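# Fold the towel in half on the table with two arms

## Task

Fold the towel once, end over end, so its edges roughly match and there are no extra folds. It must lie flat and entirely on the table, away from the basket, with no bulges or raised parts. Release it and move the grippers away. The result only counts if the towel stays folded without the robot holding it.

## Robot and tools

Robot: two arms, left_arm and right_arm, each ending in a two-finger gripper. The fingers point along the gripper's own +z axis and separate along its y axis. The reported gripper position is the point between the finger pads, about 1 cm short of the fingertips.

Scene frame, used in every result: origin on the table surface midway between the arms, +z up, +x out across the table, and left_arm on the +y side. The names left and right do not match image sides. Printed hand positions can be off from the real ones, more so at long reach.

Row layout, shared by execute_actions and move: one flat list of 14 numbers covering both arms, even if only one moves. Order: left_arm dx, dy, dz, rx, ry, rz, opening, then right_arm dx, dy, dz, rx, ry, rz, opening. All are in [-1, 1]. dx to rz are an offset, not a pose: a target relative to the gripper's measured pose at the start of the action, in the gripper's own axes (not the scene frame). 1.0 means 0.6 m for dx/dy/dz or 180 degrees for rx/ry/rz; rx, ry, rz together form one rotation vector. Opening is absolute, not an offset: +1 fully open (0.094 m), -1 closed. A row may add 12 optional stiffness scales (0 to 1): six joints of left_arm, then six of right_arm, in Joint positions order; each persists until changed.

execute_actions(actions): a list of actions, each a table of up to 15 rows; each row lasts one control step (1/30 s) and a short table repeats its last row to fill 15 steps. Every row is an offset from the pose at the start of that action, not from the previous row. For the first action in a call, the start is the last pose a result reported. An empty list just returns state and images.

move(target, speed, blocking): target is one 14-number row as above, an offset from the pose in the latest result showing one. Each gripper travels in a straight line toward it, both paths finishing together, lasting 0.5 to 10 s (cut off at 10 s). speed is m/s, 0.002 to 0.5, default 0.25; turning is capped at twice that in rad/s. Openings are sent when the move starts. Paths ignore obstacles and the other arm, and grippers can lag, drift, or overshoot speed, especially with an arm nearly straight. Faster contact and targets set deeper past contact press harder. With blocking=false the result comes after 0.5 s while motion continues; until a result shows it ended, check with wait(0) or call stop, since other actions and moves are rejected.

wait(seconds): 0 to 10; arms hold their last command; returns early if a running move ends. stop(): brakes a running move (needs space, more when fast); fingers keep moving. zoom_image(camera, region): camera is cam_high, cam_left_wrist or cam_right_wrist (each 504x504); region is [x0, y0, x1, y1] pixels from the top-left, at most 504 by 504. finished_scene(scene): ends the scene irreversibly after the robot holds the last command; pass 1 here. Ending a reply with no tool call also ends things.

Control behaviour: each step, the commanded pose is limited to 70 mm and 16 degrees from the measured pose, so long moves take several actions; after an action an arm continues at most to its last clipped pose. Position wins over orientation when both cannot be met. Joint friction can leave the gripper up to about 31 mm short, and smaller commands may not move it. Elbows stop just short of straight. To keep an arm still, send the offset back to its wanted pose in the first call of a reply, then zeros, always with its desired opening.

Results: the state line gives each gripper's end_effector_position (m) and end_effector_quat_wxyz. Hand target lines show where the controller is now driving each gripper. grip_measured is the finger opening on the command scale (the last Joint positions value is metres); readings may be off by about 1 mm per gripper. To hold something, command an opening below grip_measured: about 0.03 below grips firmly, less grips more gently. Cloth thinner than about 2 mm is squeezed less. Action results list positions at some steps; HELD with an arm label marks a step where that arm's command was partly held back. A pose unreachable line means the clearance check altered or blocked that arm's command. The move: line gives the ending (done, off_target, moving, held, fault) and limits (paced = pose clipped; held = steps blocked, after which the arm may jump faster than speed); each gripper's distance from target is also shown. If only one arm is named, the other finished. Joint torques are total drive output, offset, scaled and noisy, so treat them cautiously. Joint ranges (rad): waist -2.618 to 3.054, shoulder 0 to 3.142, elbow 0 to 3.142, wrist pitch -1.571 to 1.571, wrist yaw -1.571 to 1.571, wrist roll -2.094 to 2.094.

Hazards: never let the arms collide or push each other hard. Do not drop, slam or knock anything, and nothing may leave the table. Brief tugs on a held part or pushes on loose objects may occur. Holding loads heats motors: MOTOR HOT appears at 75 °C, at 90 °C that arm stops for 10 s, and at 100 °C it goes limp and falls (OVER-TEMPERATURE FAULT). Any fault stop is costly, so keep holds short. The robot keeps executing its last command while you compose a reply.

Each tool is called after "Emit:" as a command line: name --argument value for each argument, lists and objects as JSON in quotes; but a table of rows of numbers goes row by row, as --pt "numbers of a row", without its own name.

## Session

Emit:
execute_actions --actions '[]'

Scene clock: 0.00 s.
left_arm: end_effector_position=(+0.0869, -0.1835, +0.0621) grip_measured=+1.000 end_effector_quat_wxyz=(+0.288, +0.417, +0.849, -0.148) | right_arm: end_effector_position=(+0.2417, -0.3563, +0.0535) grip_measured=+1.000 end_effector_quat_wxyz=(+0.246, +0.138, +0.959, -0.024)
Joint positions: left_arm=[-1.632  1.998  1.379 -0.39  -0.367 -0.536  0.094] | right_arm=[ 0.275  0.91   0.462 -0.643  0.146  0.319  0.094]
Joint velocities: left_arm=[-0.007 -0.002 -0.002  0.066 -0.037  0.051  0.   ] | right_arm=[-0.012  0.002  0.007  0.139  0.081  0.081  0.   ]
Joint torques (N m, as the arm reports them, + toward a larger angle): no reading
Hand target (left_arm): +0.087, -0.184, +0.062; +0.288, +0.417, +0.849, -0.148
Hand target (right_arm): +0.242, -0.356, +0.054; +0.246, +0.138, +0.959, -0.024
Joint stiffness scale: left_arm=[1. 1. 1. 1. 1. 1.] | right_arm=[1. 1. 1. 1. 1. 1.]

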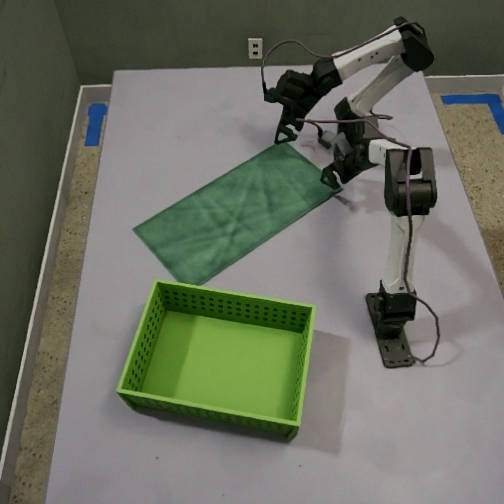

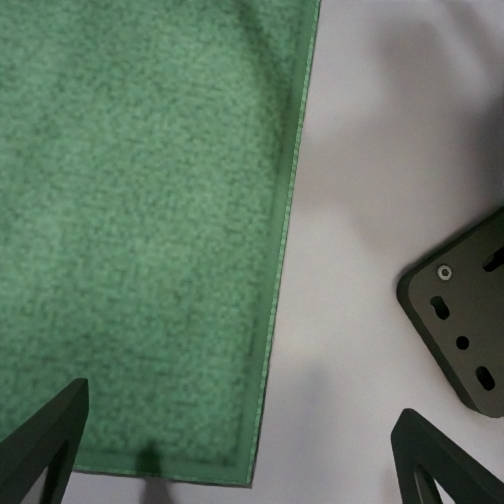

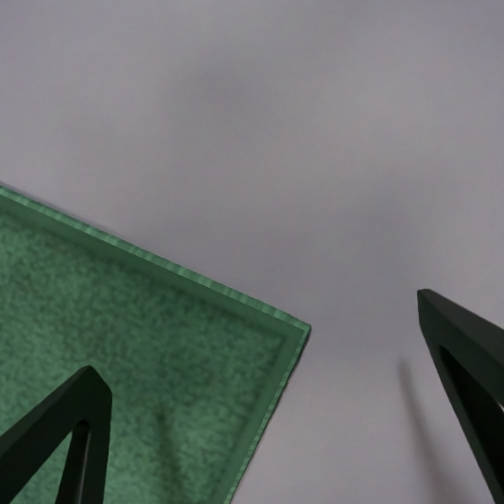

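Emit:
zoom_image --camera "cam_high" --region '[100, 100, 400, 330]'

Region (100, 100, 400, 330) of cam_high's 504x504 image, scaled by 1.680, with more detail than that image has; it fills the top 386 rows of this view, and the rest is white.

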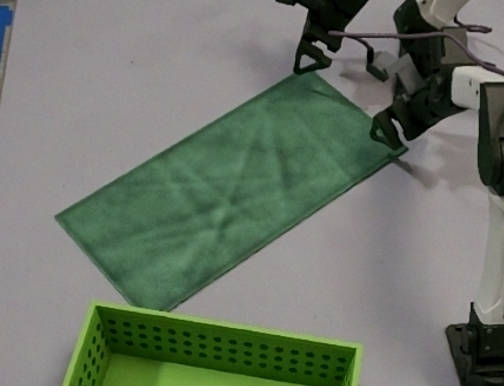

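Emit:
move --target '[0,0,0.06,0,0,0,1, 0,0,0.045,0,0,0,1]' --speed 0.05

Scene clock: 45.73 s.
left_arm: end_effector_position=(+0.0969, -0.1911, +0.0301) grip_measured=+1.000 end_effector_quat_wxyz=(+0.287, +0.419, +0.850, -0.138) | right_arm: end_effector_position=(+0.2596, -0.3596, +0.0404) grip_measured=+1.000 end_effector_quat_wxyz=(+0.261, +0.140, +0.955, -0.025)
Joint positions: left_arm=[-1.611  2.084  1.379 -0.316 -0.363 -0.516  0.094] | right_arm=[ 0.255  1.002  0.427 -0.484  0.145  0.303  0.094]
Joint velocities: left_arm=[ 0.017 -0.002 -0.002 -0.051 -0.037 -0.022  0.   ] | right_arm=[-0.012 -0.002  0.002  0.022 -0.051 -0.037  0.   ]
Joint torques (N m, as the arm reports them, + toward a larger angle): left_arm=[ 0.37 -9.23  8.73  1.58 -0.1   0.17] | right_arm=[-0.85 -0.98  5.78  1.51 -0.07 -0.16]
Hand target (left_arm): +0.100, -0.201, +0.034; +0.289, +0.417, +0.849, -0.148
Hand target (right_arm): +0.254, -0.360, +0.030; +0.247, +0.138, +0.959, -0.024
Off the commanded pose (left_arm): 0.011 m, 1 deg.
Off the commanded pose (right_arm): 0.012 m, 2 deg.
Joint stiffness scale: left_arm=[1. 1. 1. 1. 1. 1.] | right_arm=[1. 1. 1. 1. 1. 1.]
move: off_target (left_arm, right_arm)

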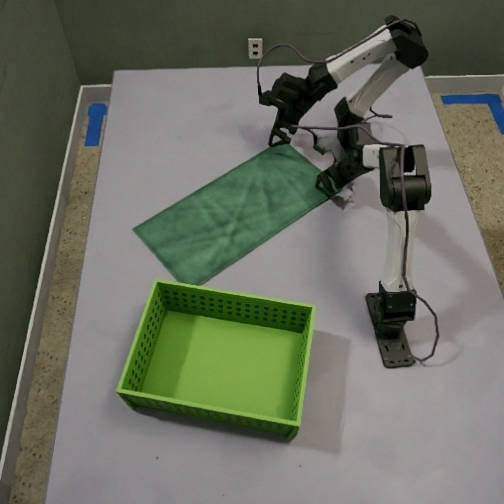

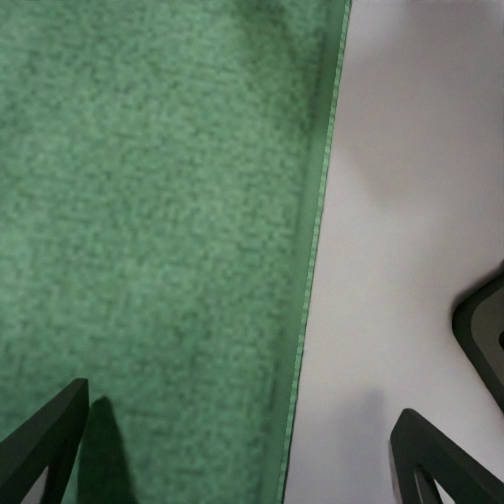

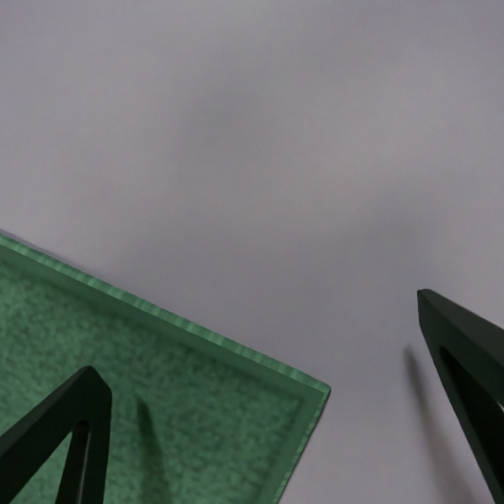

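Emit:
move --target '[0.03,0,-0.02,0,0,0,0.05, 0.042,-0.008,0.02,0,0,0,0.05]' --speed 0.05

Scene clock: 76.37 s.
left_arm: end_effector_position=(+0.0862, -0.1788, +0.0285) grip_measured=+0.052 end_effector_quat_wxyz=(+0.284, +0.421, +0.850, -0.138) | right_arm: end_effector_position=(+0.2456, -0.3603, +0.0206) grip_measured=+0.051 end_effector_quat_wxyz=(+0.258, +0.140, +0.956, -0.025)
Joint positions: left_arm=[-1.634  2.046  1.317 -0.303 -0.37  -0.537  0.049] | right_arm=[ 0.255  0.969  0.334 -0.43   0.145  0.302  0.049]
Joint velocities: left_arm=[ 0.007 -0.012 -0.007 -0.022  0.037 -0.066 -0.   ] | right_arm=[-0.012 -0.007  0.007  0.037  0.022 -0.007 -0.001]
Joint torques (N m, as the arm reports them, + toward a larger angle): left_arm=[ -0.81 -11.19   4.77   1.53  -0.31   0.  ] | right_arm=[ 0.28 -3.39  5.67  1.46  0.11  0.01]
Hand target (left_arm): +0.084, -0.174, +0.029; +0.286, +0.419, +0.850, -0.138
Hand target (right_arm): +0.243, -0.360, +0.017; +0.261, +0.140, +0.955, -0.025
Off the commanded pose (left_arm): 0.005 m, 0 deg.
Off the commanded pose (right_arm): 0.004 m, 0 deg.
Joint stiffness scale: left_arm=[1. 1. 1. 1. 1. 1.] | right_arm=[1. 1. 1. 1. 1. 1.]
move: done

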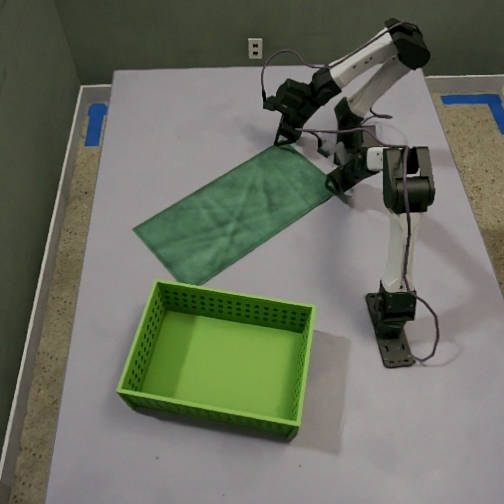

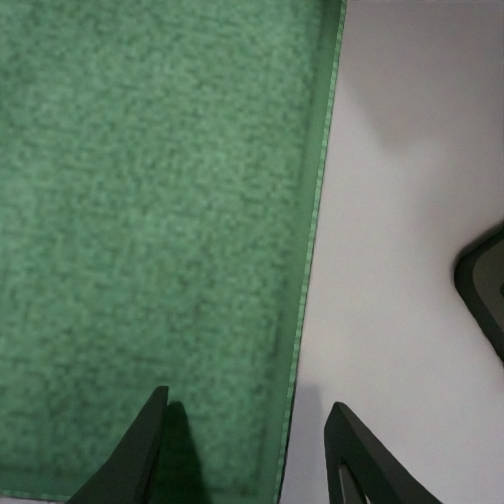

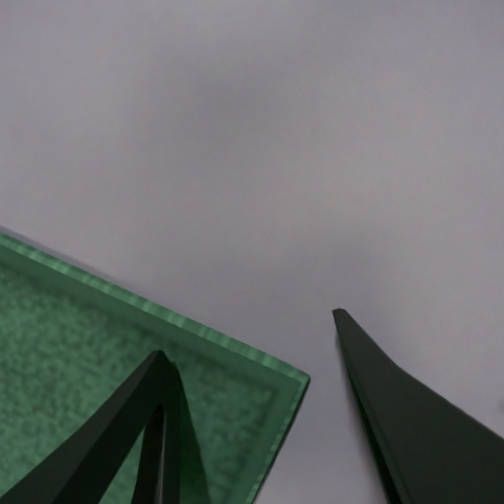

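Emit:
move --target '[0.03,0,-0.018,0,0,0,0.05, 0.04,0,-0.02,0,0,0,0.05]' --speed 0.05

Scene clock: 84.50 s.
left_arm: end_effector_position=(+0.0760, -0.1678, +0.0271) grip_measured=+0.052 end_effector_quat_wxyz=(+0.282, +0.421, +0.851, -0.139) | right_arm: end_effector_position=(+0.2310, -0.3515, +0.0273) grip_measured=+0.051 end_effector_quat_wxyz=(+0.273, +0.139, +0.952, -0.018)
Joint positions: left_arm=[-1.658  2.013  1.262 -0.29  -0.378 -0.559  0.049] | right_arm=[ 0.321  0.824  0.303 -0.519  0.17   0.359  0.049]
Joint velocities: left_arm=[-0.012 -0.022 -0.017 -0.022 -0.007 -0.007 -0.001] | right_arm=[-0.002 -0.002  0.022  0.007  0.037 -0.007  0.   ]
Joint torques (N m, as the arm reports them, + toward a larger angle): left_arm=[ -0.81 -10.75   4.67   1.54  -0.32  -0.01] | right_arm=[ 0.43 -2.12  5.97  1.18  0.18  0.14]
Hand target (left_arm): +0.073, -0.163, +0.027; +0.284, +0.421, +0.850, -0.138
Hand target (right_arm): +0.220, -0.353, +0.019; +0.257, +0.140, +0.956, -0.025
Off the commanded pose (left_arm): 0.006 m, 0 deg.
Off the commanded pose (right_arm): 0.014 m, 2 deg.
Joint stiffness scale: left_arm=[1. 1. 1. 1. 1. 1.] | right_arm=[1. 1. 1. 1. 1. 1.]
move: off_target (right_arm)

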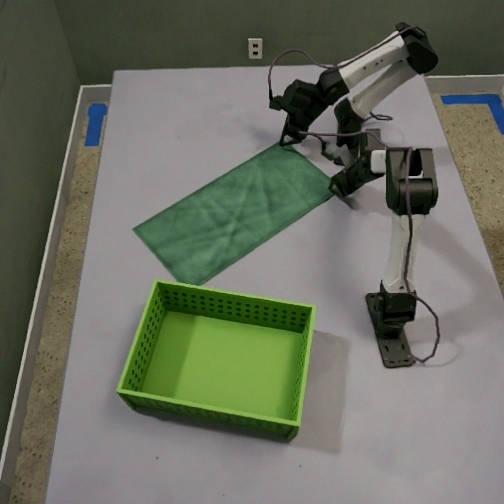

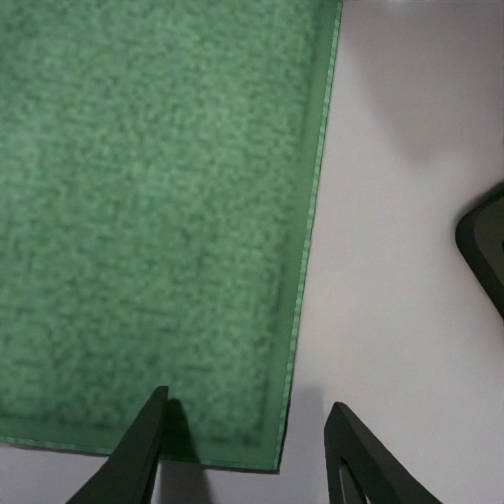

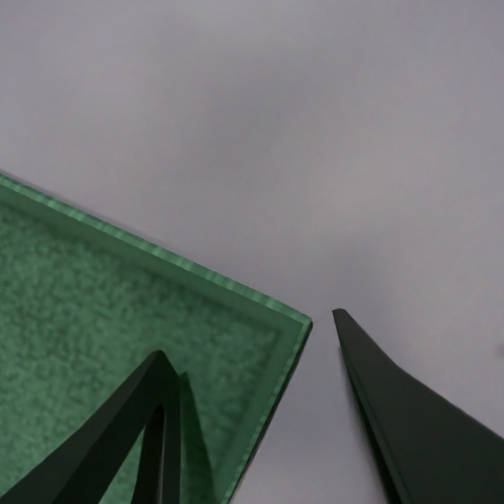

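Emit:
move --target '[0.02,0,0.026,0,0,0,0.05, 0.025,-0.005,0.026,0,0,0,0.05]' --speed 0.03

Scene clock: 89.77 s.
left_arm: end_effector_position=(+0.0760, -0.1788, +0.0276) grip_measured=+0.052 end_effector_quat_wxyz=(+0.292, +0.414, +0.847, -0.159) | right_arm: end_effector_position=(+0.2334, -0.3513, +0.0177) grip_measured=+0.051 end_effector_quat_wxyz=(+0.288, +0.140, +0.947, -0.014)
Joint positions: left_arm=[-1.658  2.028  1.262 -0.228 -0.378 -0.56   0.049] | right_arm=[ 0.322  0.823  0.245 -0.429  0.17   0.36   0.049]
Joint velocities: left_arm=[-0.002 -0.002  0.002  0.022 -0.066 -0.007 -0.   ] | right_arm=[-0.012 -0.007 -0.007  0.022 -0.066 -0.022  0.   ]
Joint torques (N m, as the arm reports them, + toward a larger angle): left_arm=[-0.32 -8.28  4.    1.62 -0.23  0.07] | right_arm=[-0.34 -0.04  5.72  1.53  0.06 -0.03]
Hand target (left_arm): +0.076, -0.167, +0.008; +0.282, +0.421, +0.851, -0.139
Hand target (right_arm): +0.225, -0.353, +0.007; +0.273, +0.139, +0.952, -0.018
Off the commanded pose (left_arm): 0.023 m, 3 deg.
Off the commanded pose (right_arm): 0.014 m, 2 deg.
Joint stiffness scale: left_arm=[1. 1. 1. 1. 1. 1.] | right_arm=[1. 1. 1. 1. 1. 1.]
move: off_target (left_arm, right_arm)

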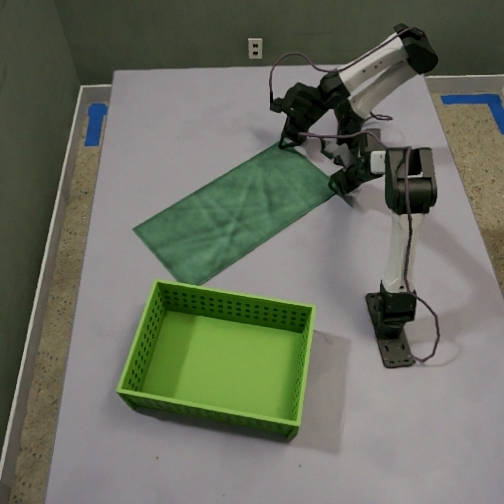

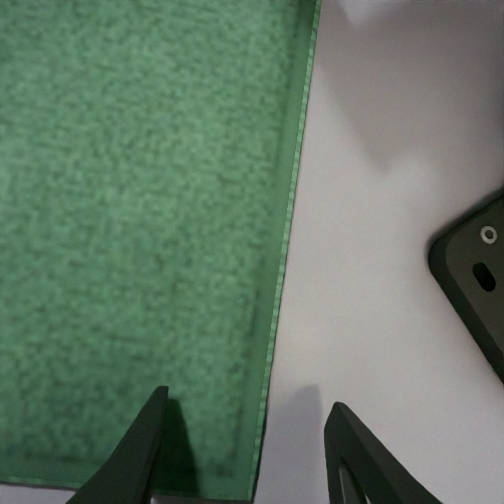

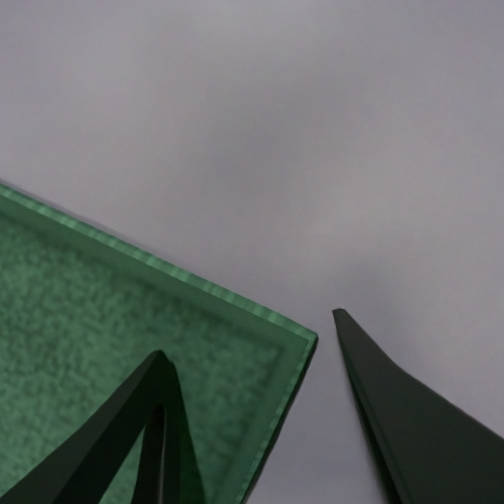

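Emit:
move --target '[0.052,0.017,0.033,0,0.015,0,0.05, 0.046,-0.006,0.009,0,0.02,0,0.05]' --speed 0.03

Scene clock: 105.40 s.
left_arm: end_effector_position=(+0.0768, -0.1824, +0.0253) grip_measured=+0.052 end_effector_quat_wxyz=(+0.304, +0.406, +0.843, -0.178) | right_arm: end_effector_position=(+0.2331, -0.3511, +0.0161) grip_measured=+0.051 end_effector_quat_wxyz=(+0.293, +0.145, +0.945, -0.011)
Joint positions: left_arm=[-1.658  2.028  1.221 -0.139 -0.384 -0.56   0.049] | right_arm=[ 0.322  0.814  0.231 -0.415  0.169  0.371  0.049]
Joint velocities: left_arm=[-0.012  0.012  0.007  0.051  0.007 -0.051 -0.   ] | right_arm=[ 0.012 -0.022 -0.007 -0.037 -0.022  0.007 -0.   ]
Joint torques (N m, as the arm reports them, + toward a larger angle): left_arm=[ 0.35 -7.6   3.55  1.47  0.13 -0.02] | right_arm=[ 0.52 -1.22  4.46  1.15 -0.13 -0.03]
Hand target (left_arm): +0.076, -0.163, -0.006; +0.272, +0.417, +0.854, -0.149
Hand target (right_arm): +0.214, -0.349, -0.002; +0.258, +0.141, +0.956, -0.010
Off the commanded pose (left_arm): 0.038 m, 5 deg.
Off the commanded pose (right_arm): 0.027 m, 4 deg.
Joint stiffness scale: left_arm=[1. 1. 1. 1. 1. 1.] | right_arm=[1. 1. 1. 1. 1. 1.]
move: off_target (left_arm, right_arm)

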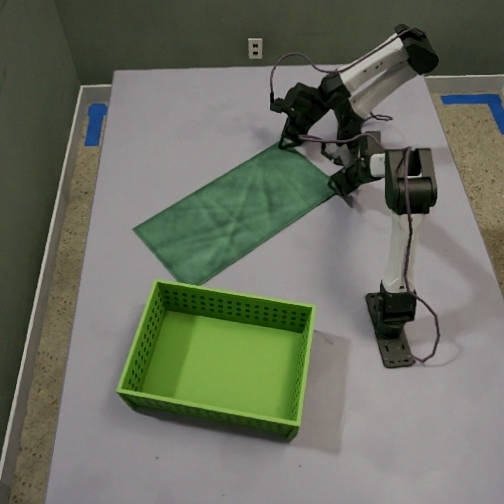

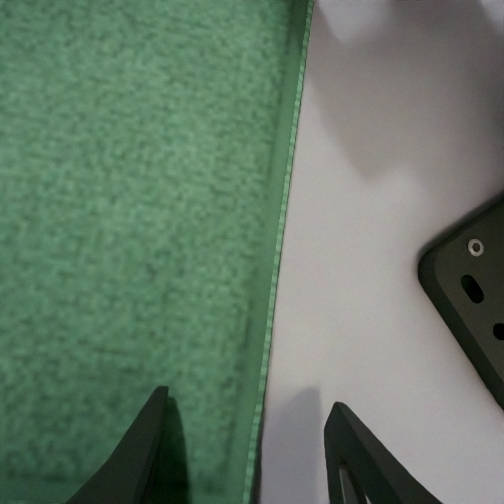

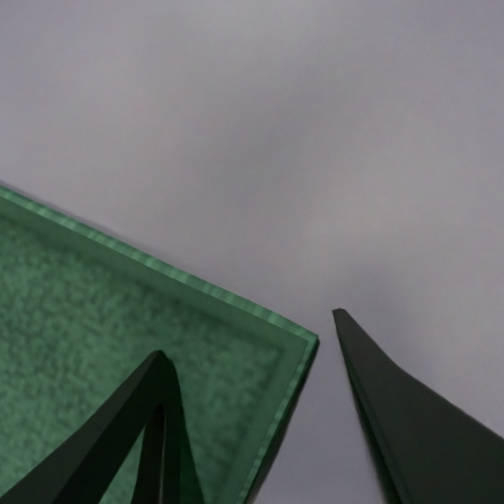

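Emit:
move --target '[0.01,0,0.012,0,0,0,-1, 0.008,0,0.012,0,0,0,-1]' --speed 0.03

Scene clock: 110.50 s.
left_arm: end_effector_position=(+0.0782, -0.1865, +0.0297) grip_measured=-0.995 end_effector_quat_wxyz=(+0.312, +0.401, +0.841, -0.186) | right_arm: end_effector_position=(+0.2404, -0.3494, +0.0209) grip_measured=-0.929 end_effector_quat_wxyz=(+0.309, +0.146, +0.940, -0.004)
Joint positions: left_arm=[-1.658  2.027  1.221 -0.116 -0.393 -0.56   0.   ] | right_arm=[ 0.322  0.814  0.231 -0.379  0.164  0.372  0.003]
Joint velocities: left_arm=[ 0.002  0.012  0.002  0.037 -0.007 -0.066 -0.   ] | right_arm=[ 0.002 -0.017 -0.002  0.066  0.007  0.007 -0.   ]
Joint torques (N m, as the arm reports them, + toward a larger angle): left_arm=[-0.31 -8.29  5.53  1.7  -0.13  0.08] | right_arm=[0.28 0.93 5.77 1.74 0.1  0.01]
Hand target (left_arm): +0.076, -0.183, +0.016; +0.304, +0.406, +0.843, -0.178
Hand target (right_arm): +0.232, -0.351, +0.008; +0.293, +0.145, +0.945, -0.011
Off the commanded pose (left_arm): 0.014 m, 2 deg.
Off the commanded pose (right_arm): 0.015 m, 2 deg.
Joint stiffness scale: left_arm=[1. 1. 1. 1. 1. 1.] | right_arm=[1. 1. 1. 1. 1. 1.]
move: off_target (left_arm, right_arm)

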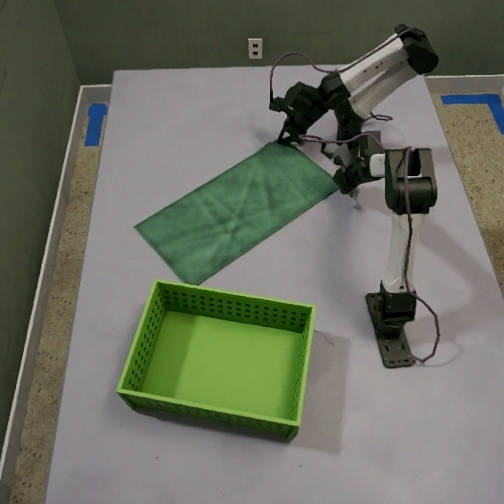

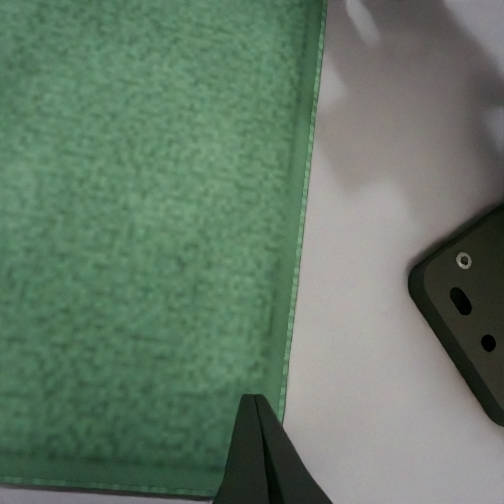

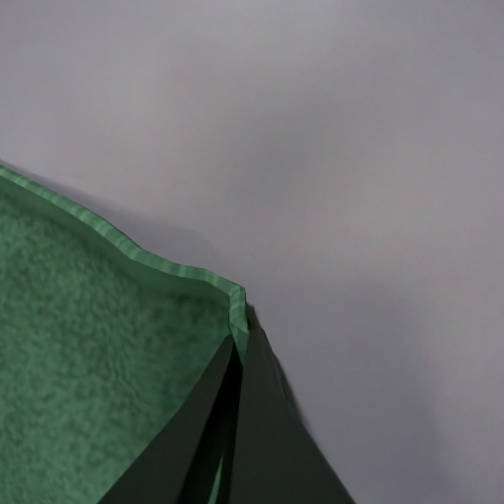

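Emit:
move --target '[0.002,-0.002,-0.05,-0.021,0.05,0.019,0.1, 0,0,0,0,0,0,-1]' --speed 0.05

Scene clock: 126.33 s.
left_arm: end_effector_position=(+0.0725, -0.1646, +0.0392) grip_measured=+0.098 end_effector_quat_wxyz=(+0.264, +0.429, +0.857, -0.103) | right_arm: end_effector_position=(+0.2405, -0.3494, +0.0210) grip_measured=-0.929 end_effector_quat_wxyz=(+0.309, +0.146, +0.940, -0.004)
Joint positions: left_arm=[-1.668  2.027  1.379 -0.482 -0.383 -0.577  0.052] | right_arm=[ 0.322  0.814  0.231 -0.378  0.164  0.372  0.003]
Joint velocities: left_arm=[ 0.002 -0.002 -0.007 -0.007  0.022 -0.037 -0.001] | right_arm=[-0.012 -0.002  0.022 -0.037  0.037 -0.11   0.   ]
Joint torques (N m, as the arm reports them, + toward a larger angle): left_arm=[ -0.91 -10.99   8.15   1.12  -0.1    0.  ] | right_arm=[-0.12 -0.71  7.56  1.57  0.08 -0.01]
Hand target (left_arm): +0.066, -0.170, +0.051; +0.263, +0.429, +0.856, -0.118
Hand target (right_arm): +0.240, -0.349, +0.021; +0.309, +0.146, +0.940, -0.004
Off the commanded pose (left_arm): 0.015 m, 2 deg.
Off the commanded pose (right_arm): 0.000 m, 0 deg.
Joint stiffness scale: left_arm=[1. 1. 1. 1. 1. 1.] | right_arm=[1. 1. 1. 1. 1. 1.]
move: off_target (left_arm)

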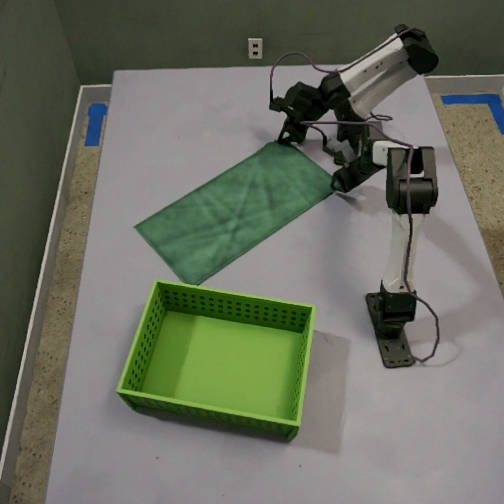

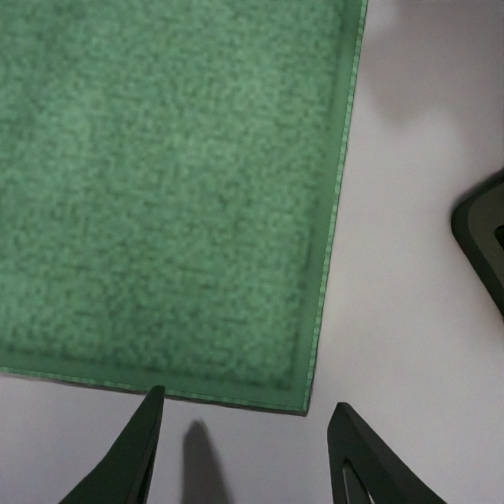

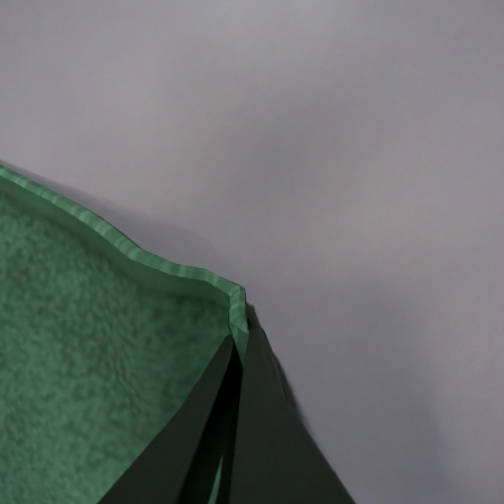

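Emit:
move --target '[-0.005,-0.01,0.07,0,0,0,0.1, 0,0,0,0,0,0,-1]' --speed 0.04

Scene clock: 131.77 s.
left_arm: end_effector_position=(+0.0815, -0.1880, +0.0227) grip_measured=+0.098 end_effector_quat_wxyz=(+0.278, +0.423, +0.855, -0.117) | right_arm: end_effector_position=(+0.2405, -0.3494, +0.0210) grip_measured=-0.929 end_effector_quat_wxyz=(+0.309, +0.146, +0.940, -0.004)
Joint positions: left_arm=[-1.65   2.113  1.417 -0.389 -0.387 -0.557  0.052] | right_arm=[ 0.322  0.814  0.231 -0.378  0.164  0.372  0.003]
Joint velocities: left_arm=[-0.007  0.002 -0.007 -0.007 -0.037 -0.022 -0.   ] | right_arm=[-0.007 -0.012  0.012  0.007  0.037 -0.007 -0.001]
Joint torques (N m, as the arm reports them, + toward a larger angle): left_arm=[ 0.56 -7.55  7.29  1.33 -0.06  0.17] | right_arm=[-0.34 -0.84  7.71  1.55  0.1  -0.02]
Hand target (left_arm): +0.084, -0.186, +0.005; +0.265, +0.429, +0.857, -0.103
Hand target (right_arm): +0.241, -0.349, +0.021; +0.309, +0.146, +0.940, -0.004
Off the commanded pose (left_arm): 0.018 m, 2 deg.
Off the commanded pose (right_arm): 0.000 m, 0 deg.
Joint stiffness scale: left_arm=[1. 1. 1. 1. 1. 1.] | right_arm=[1. 1. 1. 1. 1. 1.]
move: off_target (left_arm)

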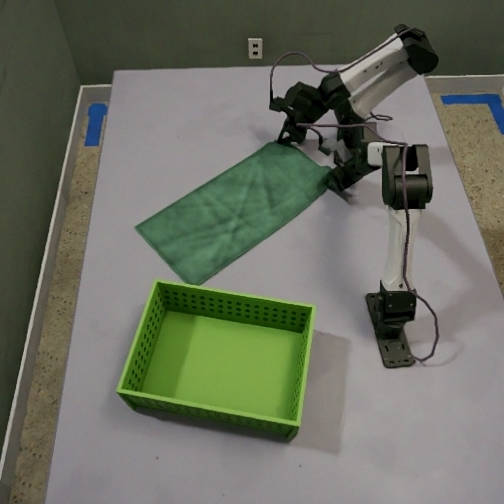

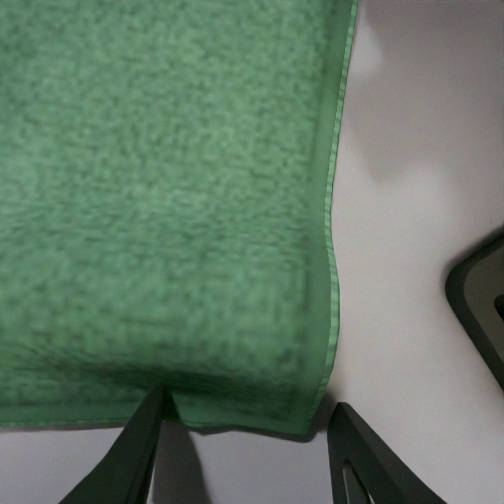

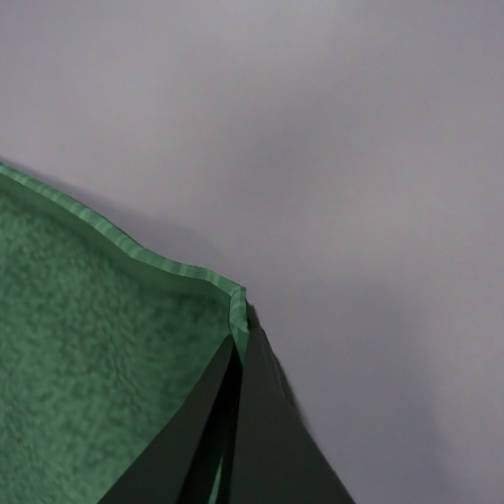

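Emit:
execute_actions --actions '[[[0.018,0,0.024,0,0.012,0,-1, 0,0,0,0,0,0,-1]],[[0.018,0,0.024,0,0.012,0,-1, 0,0,0,0,0,0,-1]]]'

Scene clock: 138.73 s.
left_arm: end_effector_position=(+0.0809, -0.1938, +0.0218) grip_measured=-0.995 end_effector_quat_wxyz=(+0.281, +0.421, +0.853, -0.128) | right_arm: end_effector_position=(+0.2405, -0.3494, +0.0210) grip_measured=-0.929 end_effector_quat_wxyz=(+0.309, +0.146, +0.940, -0.004)
Joint positions: left_arm=[-1.65   2.122  1.417 -0.357 -0.383 -0.557  0.   ] | right_arm=[ 0.322  0.814  0.231 -0.378  0.164  0.372  0.003]
Joint velocities: left_arm=[-0.002 -0.017 -0.002 -0.066  0.022 -0.051  0.   ] | right_arm=[-0.002  0.007 -0.007 -0.022 -0.022 -0.051  0.   ]
Joint torques (N m, as the arm reports them, + toward a larger angle): left_arm=[ 0.16 -7.83  6.96  1.31  0.02  0.03] | right_arm=[-0.03 -0.74  7.52  1.61  0.08  0.04]
Hand target (left_arm): +0.081, -0.190, +0.004; +0.263, +0.424, +0.859, -0.116
Hand target (right_arm): +0.241, -0.349, +0.021; +0.309, +0.146, +0.940, -0.004
Off the commanded pose (left_arm): 0.018 m, 3 deg.
Off the commanded pose (right_arm): 0.000 m, 0 deg.
Joint stiffness scale: left_arm=[1. 1. 1. 1. 1. 1.] | right_arm=[1. 1. 1. 1. 1. 1.]
Step readings (end_effector_position; steps 1 to 15: 1st action; 16 to 30: 2nd action):
0: left_arm (+0.0815, -0.1881, +0.0227) | right_arm (+0.2405, -0.3494, +0.0210)
1: left_arm (+0.0815, -0.1884, +0.0229) | right_arm (+0.2405, -0.3494, +0.0210)
2: left_arm (+0.0814, -0.1889, +0.0226) | right_arm (+0.2405, -0.3494, +0.0210)
4: left_arm (+0.0809, -0.1909, +0.0220) | right_arm (+0.2405, -0.3494, +0.0210)
8: left_arm (+0.0809, -0.1917, +0.0219) | right_arm (+0.2405, -0.3494, +0.0210)
15: left_arm (+0.0809, -0.1917, +0.0219) | right_arm (+0.2405, -0.3494, +0.0210)
16: left_arm (+0.0809, -0.1919, +0.0220) | right_arm (+0.2405, -0.3494, +0.0210)
17: left_arm (+0.0809, -0.1922, +0.0219) | right_arm (+0.2405, -0.3494, +0.0210)
19: left_arm (+0.0809, -0.1929, +0.0218) | right_arm (+0.2405, -0.3494, +0.0210)
23: left_arm (+0.0809, -0.1936, +0.0218) | right_arm (+0.2405, -0.3494, +0.0210)
30: end_effector_position above

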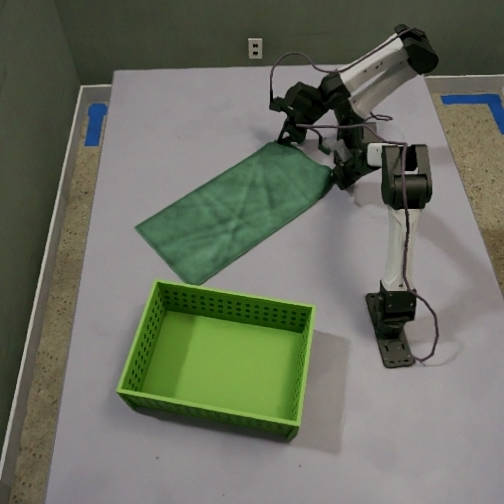

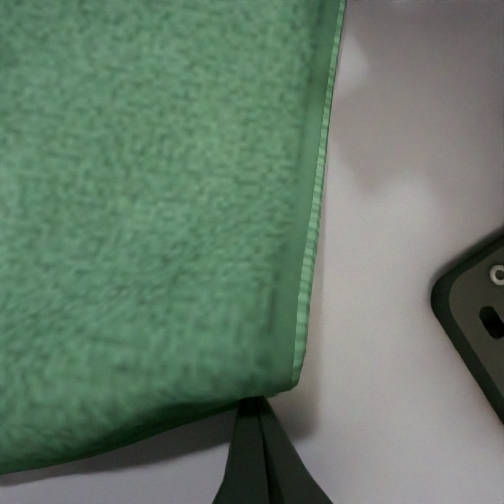

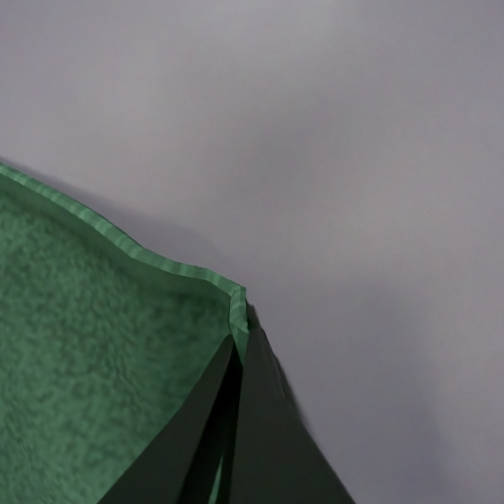

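Emit:
move --target '[0,0,-0.08,0,0.01,0,-1, 0,0,0,0,0,0,-1]' --speed 0.06

Emit:
move --target '[-0.04,0,0.03,0,0,0,0.1, 0,0,0,0,0,0,-1]' --speed 0.06

Scene clock: 144.17 s.
left_arm: end_effector_position=(+0.0678, -0.1721, +0.0541) grip_measured=-0.995 end_effector_quat_wxyz=(+0.268, +0.423, +0.858, -0.116) | right_arm: end_effector_position=(+0.2405, -0.3494, +0.0210) grip_measured=-0.929 end_effector_quat_wxyz=(+0.309, +0.146, +0.940, -0.004)
Joint positions: left_arm=[-1.678  2.017  1.417 -0.508 -0.384 -0.596  0.   ] | right_arm=[ 0.322  0.814  0.231 -0.378  0.164  0.372  0.003]
Joint velocities: left_arm=[ 0.002  0.002 -0.012 -0.022 -0.022  0.081 -0.   ] | right_arm=[ 0.022 -0.007 -0.007  0.022  0.037 -0.081  0.   ]
Joint torques (N m, as the arm reports them, + toward a larger angle): left_arm=[ -0.95 -10.86   7.2    1.2   -0.22  -0.03] | right_arm=[-0.18 -0.87  7.83  1.53  0.09  0.02]
Hand target (left_arm): +0.063, -0.173, +0.061; +0.267, +0.423, +0.858, -0.122
Hand target (right_arm): +0.241, -0.349, +0.021; +0.309, +0.146, +0.940, -0.004
Off the commanded pose (left_arm): 0.008 m, 1 deg.
Off the commanded pose (right_arm): 0.000 m, 0 deg.
Joint stiffness scale: left_arm=[1. 1. 1. 1. 1. 1.] | right_arm=[1. 1. 1. 1. 1. 1.]
move: done

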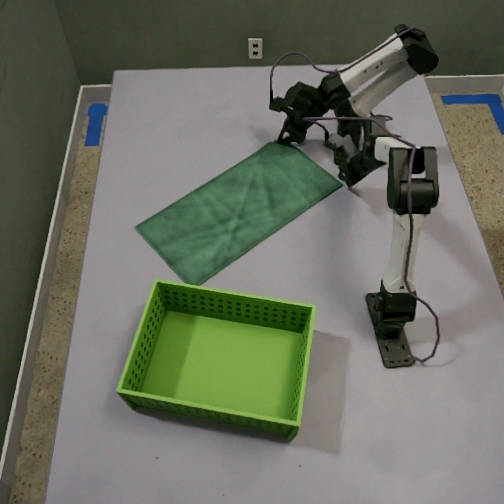

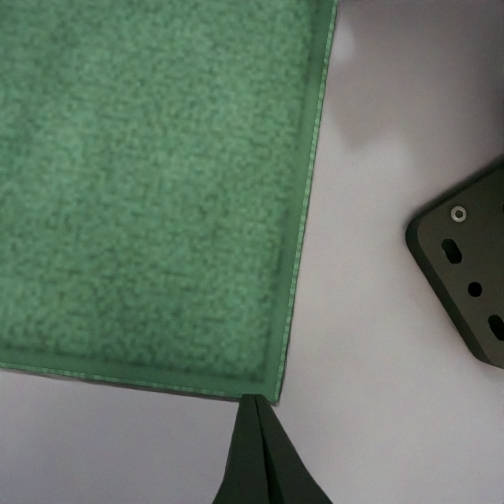

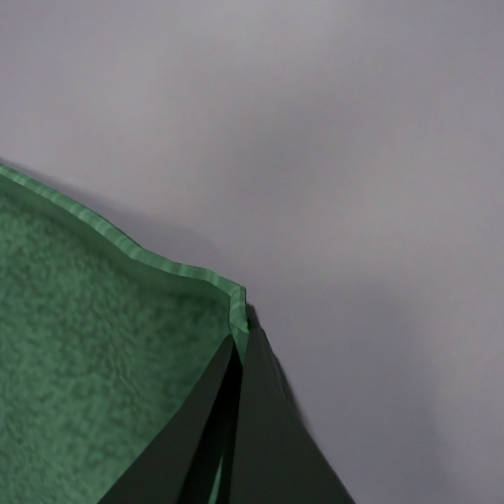

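Scene clock: 144.97 s.
left_arm: end_effector_position=(+0.0852, -0.1926, +0.0555) grip_measured=+0.098 end_effector_quat_wxyz=(+0.275, +0.419, +0.857, -0.119) | right_arm: end_effector_position=(+0.2405, -0.3494, +0.0210) grip_measured=-0.929 end_effector_quat_wxyz=(+0.309, +0.146, +0.940, -0.004)
Joint positions: left_arm=[-1.639  2.08   1.509 -0.51  -0.378 -0.56   0.052] | right_arm=[ 0.322  0.814  0.231 -0.378  0.164  0.372  0.003]
Joint velocities: left_arm=[-0.012  0.007  0.012 -0.11  -0.022  0.022 -0.001] | right_arm=[ 0.017 -0.012  0.002  0.037  0.037 -0.037 -0.002]
Joint torques (N m, as the arm reports them, + toward a larger angle): left_arm=[ 0.25 -9.24  8.36  1.25 -0.08  0.17] | right_arm=[-0.42 -0.9   7.62  1.63  0.07 -0.05]
Hand target (left_arm): +0.087, -0.195, +0.053; +0.269, +0.422, +0.858, -0.116
Hand target (right_arm): +0.241, -0.349, +0.021; +0.309, +0.146, +0.940, -0.004
Off the commanded pose (left_arm): 0.004 m, 1 deg.
Off the commanded pose (right_arm): 0.000 m, 0 deg.
Joint stiffness scale: left_arm=[1. 1. 1. 1. 1. 1.] | right_arm=[1. 1. 1. 1. 1. 1.]
move: done

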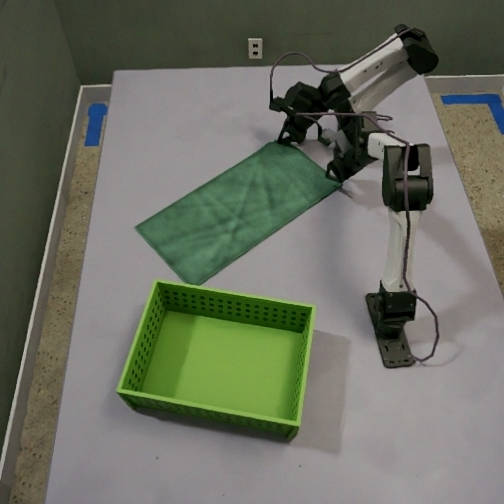

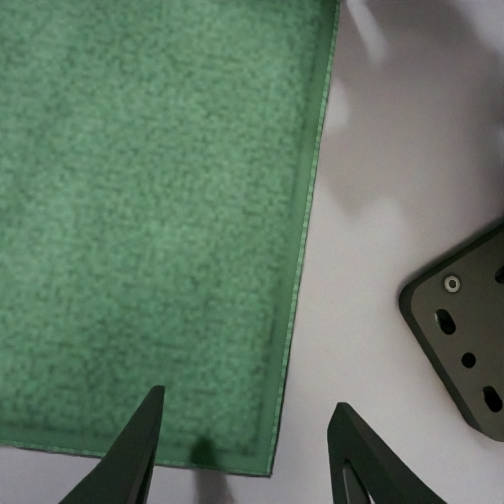

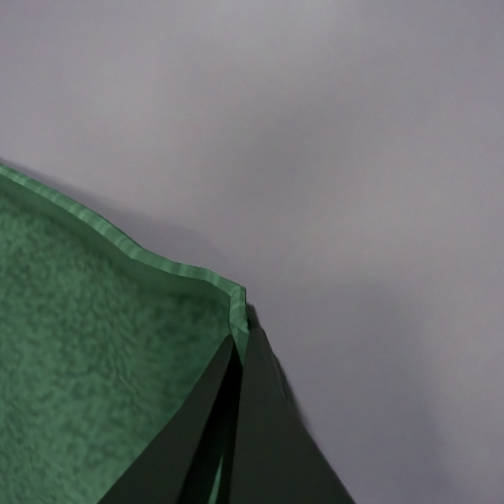

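Emit:
move --target '[0.037,0.008,0.076,0,0.005,0,0.1, 0,0,0,0,0,0,-1]' --speed 0.04

Scene clock: 151.17 s.
left_arm: end_effector_position=(+0.0917, -0.2041, +0.0274) grip_measured=+0.098 end_effector_quat_wxyz=(+0.283, +0.413, +0.855, -0.133) | right_arm: end_effector_position=(+0.2405, -0.3494, +0.0210) grip_measured=-0.929 end_effector_quat_wxyz=(+0.309, +0.146, +0.940, -0.004)
Joint positions: left_arm=[-1.625  2.142  1.467 -0.368 -0.373 -0.549  0.052] | right_arm=[ 0.322  0.814  0.231 -0.378  0.164  0.372  0.003]
Joint velocities: left_arm=[-0.012 -0.002  0.002  0.022  0.022  0.007  0.001] | right_arm=[-0.002 -0.002  0.017  0.051  0.037  0.007 -0.   ]
Joint torques (N m, as the arm reports them, + toward a larger angle): left_arm=[ 0.43 -8.99  4.75  1.51 -0.08  0.16] | right_arm=[ 0.   -0.78  7.63  1.6   0.14 -0.05]
Hand target (left_arm): +0.094, -0.194, +0.006; +0.268, +0.419, +0.860, -0.116
Hand target (right_arm): +0.241, -0.349, +0.021; +0.309, +0.146, +0.940, -0.004
Off the commanded pose (left_arm): 0.024 m, 3 deg.
Off the commanded pose (right_arm): 0.000 m, 0 deg.
Joint stiffness scale: left_arm=[1. 1. 1. 1. 1. 1.] | right_arm=[1. 1. 1. 1. 1. 1.]
move: off_target (left_arm)

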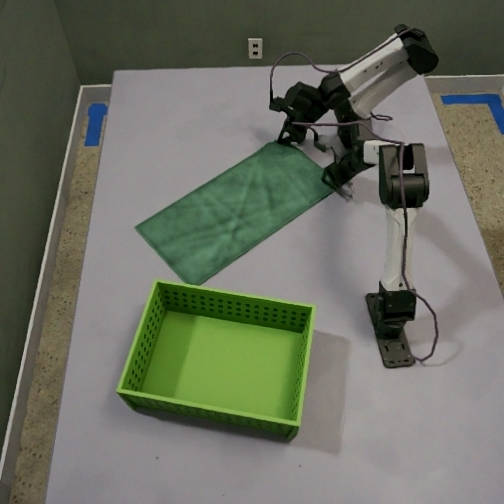

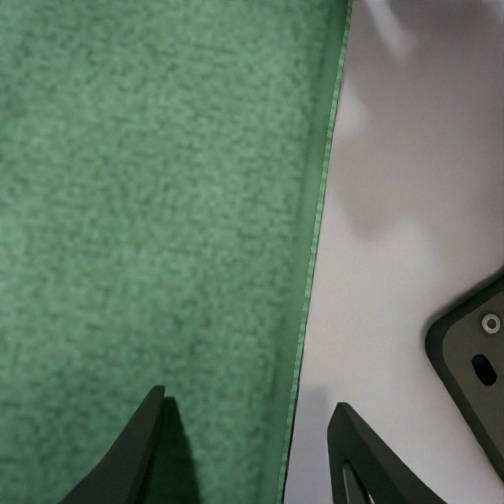

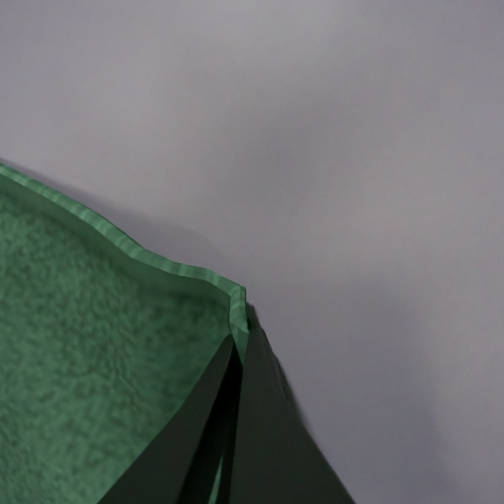

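Emit:
move --target '[0.044,0.003,0.009,0,0.03,0,0.1, 0,0,0,0,0,0,-1]' --speed 0.04

Scene clock: 157.23 s.
left_arm: end_effector_position=(+0.0904, -0.2027, +0.0260) grip_measured=+0.098 end_effector_quat_wxyz=(+0.277, +0.407, +0.860, -0.134) | right_arm: end_effector_position=(+0.2405, -0.3494, +0.0210) grip_measured=-0.929 end_effector_quat_wxyz=(+0.309, +0.146, +0.940, -0.004)
Joint positions: left_arm=[-1.625  2.142  1.467 -0.376 -0.365 -0.567  0.052] | right_arm=[ 0.322  0.814  0.231 -0.378  0.164  0.372  0.003]
Joint velocities: left_arm=[-0.007 -0.007 -0.012  0.066  0.007 -0.022 -0.001] | right_arm=[-0.022 -0.002  0.012  0.022  0.081  0.007 -0.001]
Joint torques (N m, as the arm reports them, + toward a larger angle): left_arm=[-0.45 -9.77  5.9   0.93  0.22 -0.07] | right_arm=[-0.02 -0.65  7.77  1.65  0.04  0.01]
Hand target (left_arm): +0.082, -0.189, +0.008; +0.243, +0.418, +0.868, -0.115
Hand target (right_arm): +0.241, -0.349, +0.021; +0.309, +0.146, +0.940, -0.004
Off the commanded pose (left_arm): 0.025 m, 5 deg.
Off the commanded pose (right_arm): 0.000 m, 0 deg.
Joint stiffness scale: left_arm=[1. 1. 1. 1. 1. 1.] | right_arm=[1. 1. 1. 1. 1. 1.]
move: off_target (left_arm)

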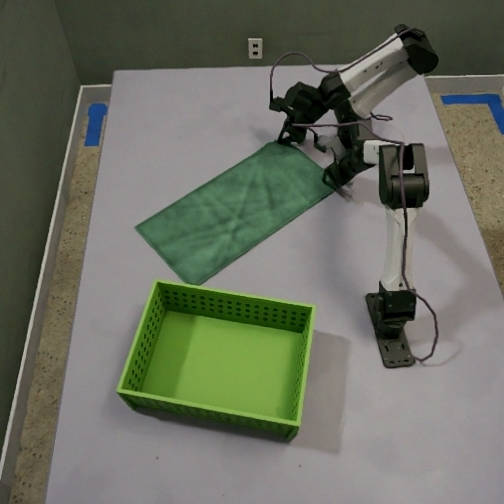

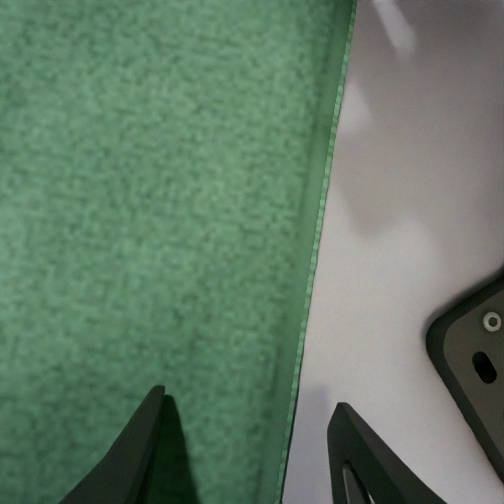

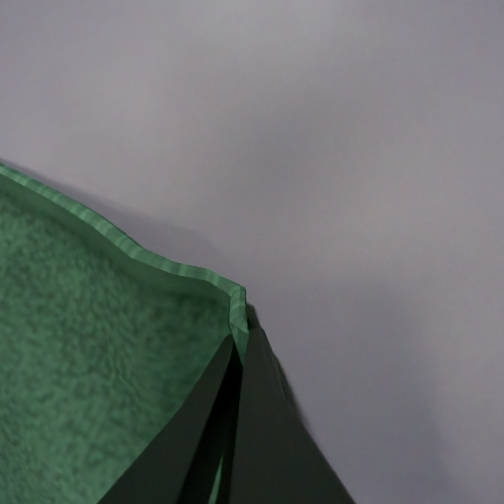

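Emit:
move --target '[0.005,0,-0.045,-0.033,0.01,0.025,0.1, 0,0,0,0,0,0,-1]' --speed 0.05

Scene clock: 167.60 s.
left_arm: end_effector_position=(+0.0820, -0.1842, +0.0356) grip_measured=+0.098 end_effector_quat_wxyz=(+0.282, +0.431, +0.855, -0.066) | right_arm: end_effector_position=(+0.2405, -0.3494, +0.0210) grip_measured=-0.929 end_effector_quat_wxyz=(+0.309, +0.146, +0.940, -0.004)
Joint positions: left_arm=[-1.668  2.142  1.543 -0.577 -0.448 -0.568  0.052] | right_arm=[ 0.322  0.814  0.231 -0.378  0.164  0.372  0.003]
Joint velocities: left_arm=[-0.007  0.022  0.002  0.051  0.022 -0.007  0.001] | right_arm=[ 0.022 -0.002  0.002  0.007  0.022  0.037 -0.001]
Joint torques (N m, as the arm reports them, + toward a larger angle): left_arm=[ -0.85 -11.38   8.17   1.06  -0.36   0.01] | right_arm=[-0.1  -0.86  7.74  1.57  0.11  0.01]
Hand target (left_arm): +0.079, -0.189, +0.046; +0.288, +0.428, +0.853, -0.073
Hand target (right_arm): +0.241, -0.349, +0.021; +0.309, +0.146, +0.940, -0.004
Off the commanded pose (left_arm): 0.012 m, 1 deg.
Off the commanded pose (right_arm): 0.000 m, 0 deg.
Joint stiffness scale: left_arm=[1. 1. 1. 1. 1. 1.] | right_arm=[1. 1. 1. 1. 1. 1.]
move: off_target (left_arm)

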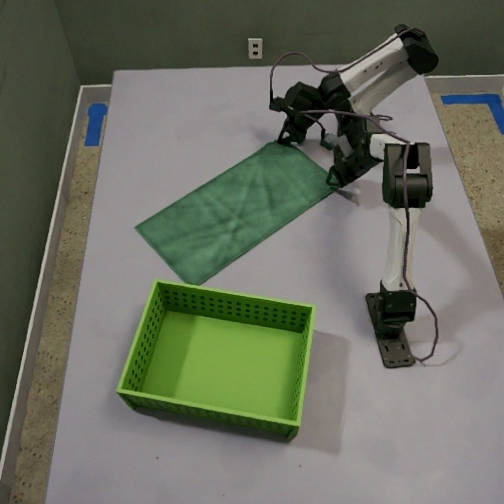

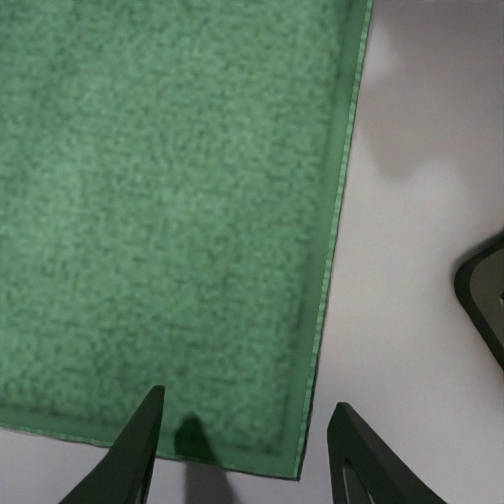

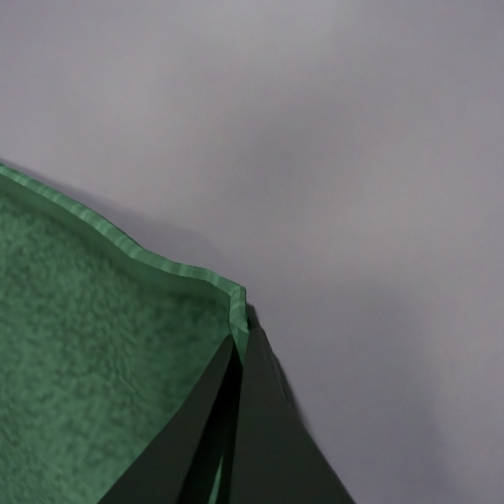

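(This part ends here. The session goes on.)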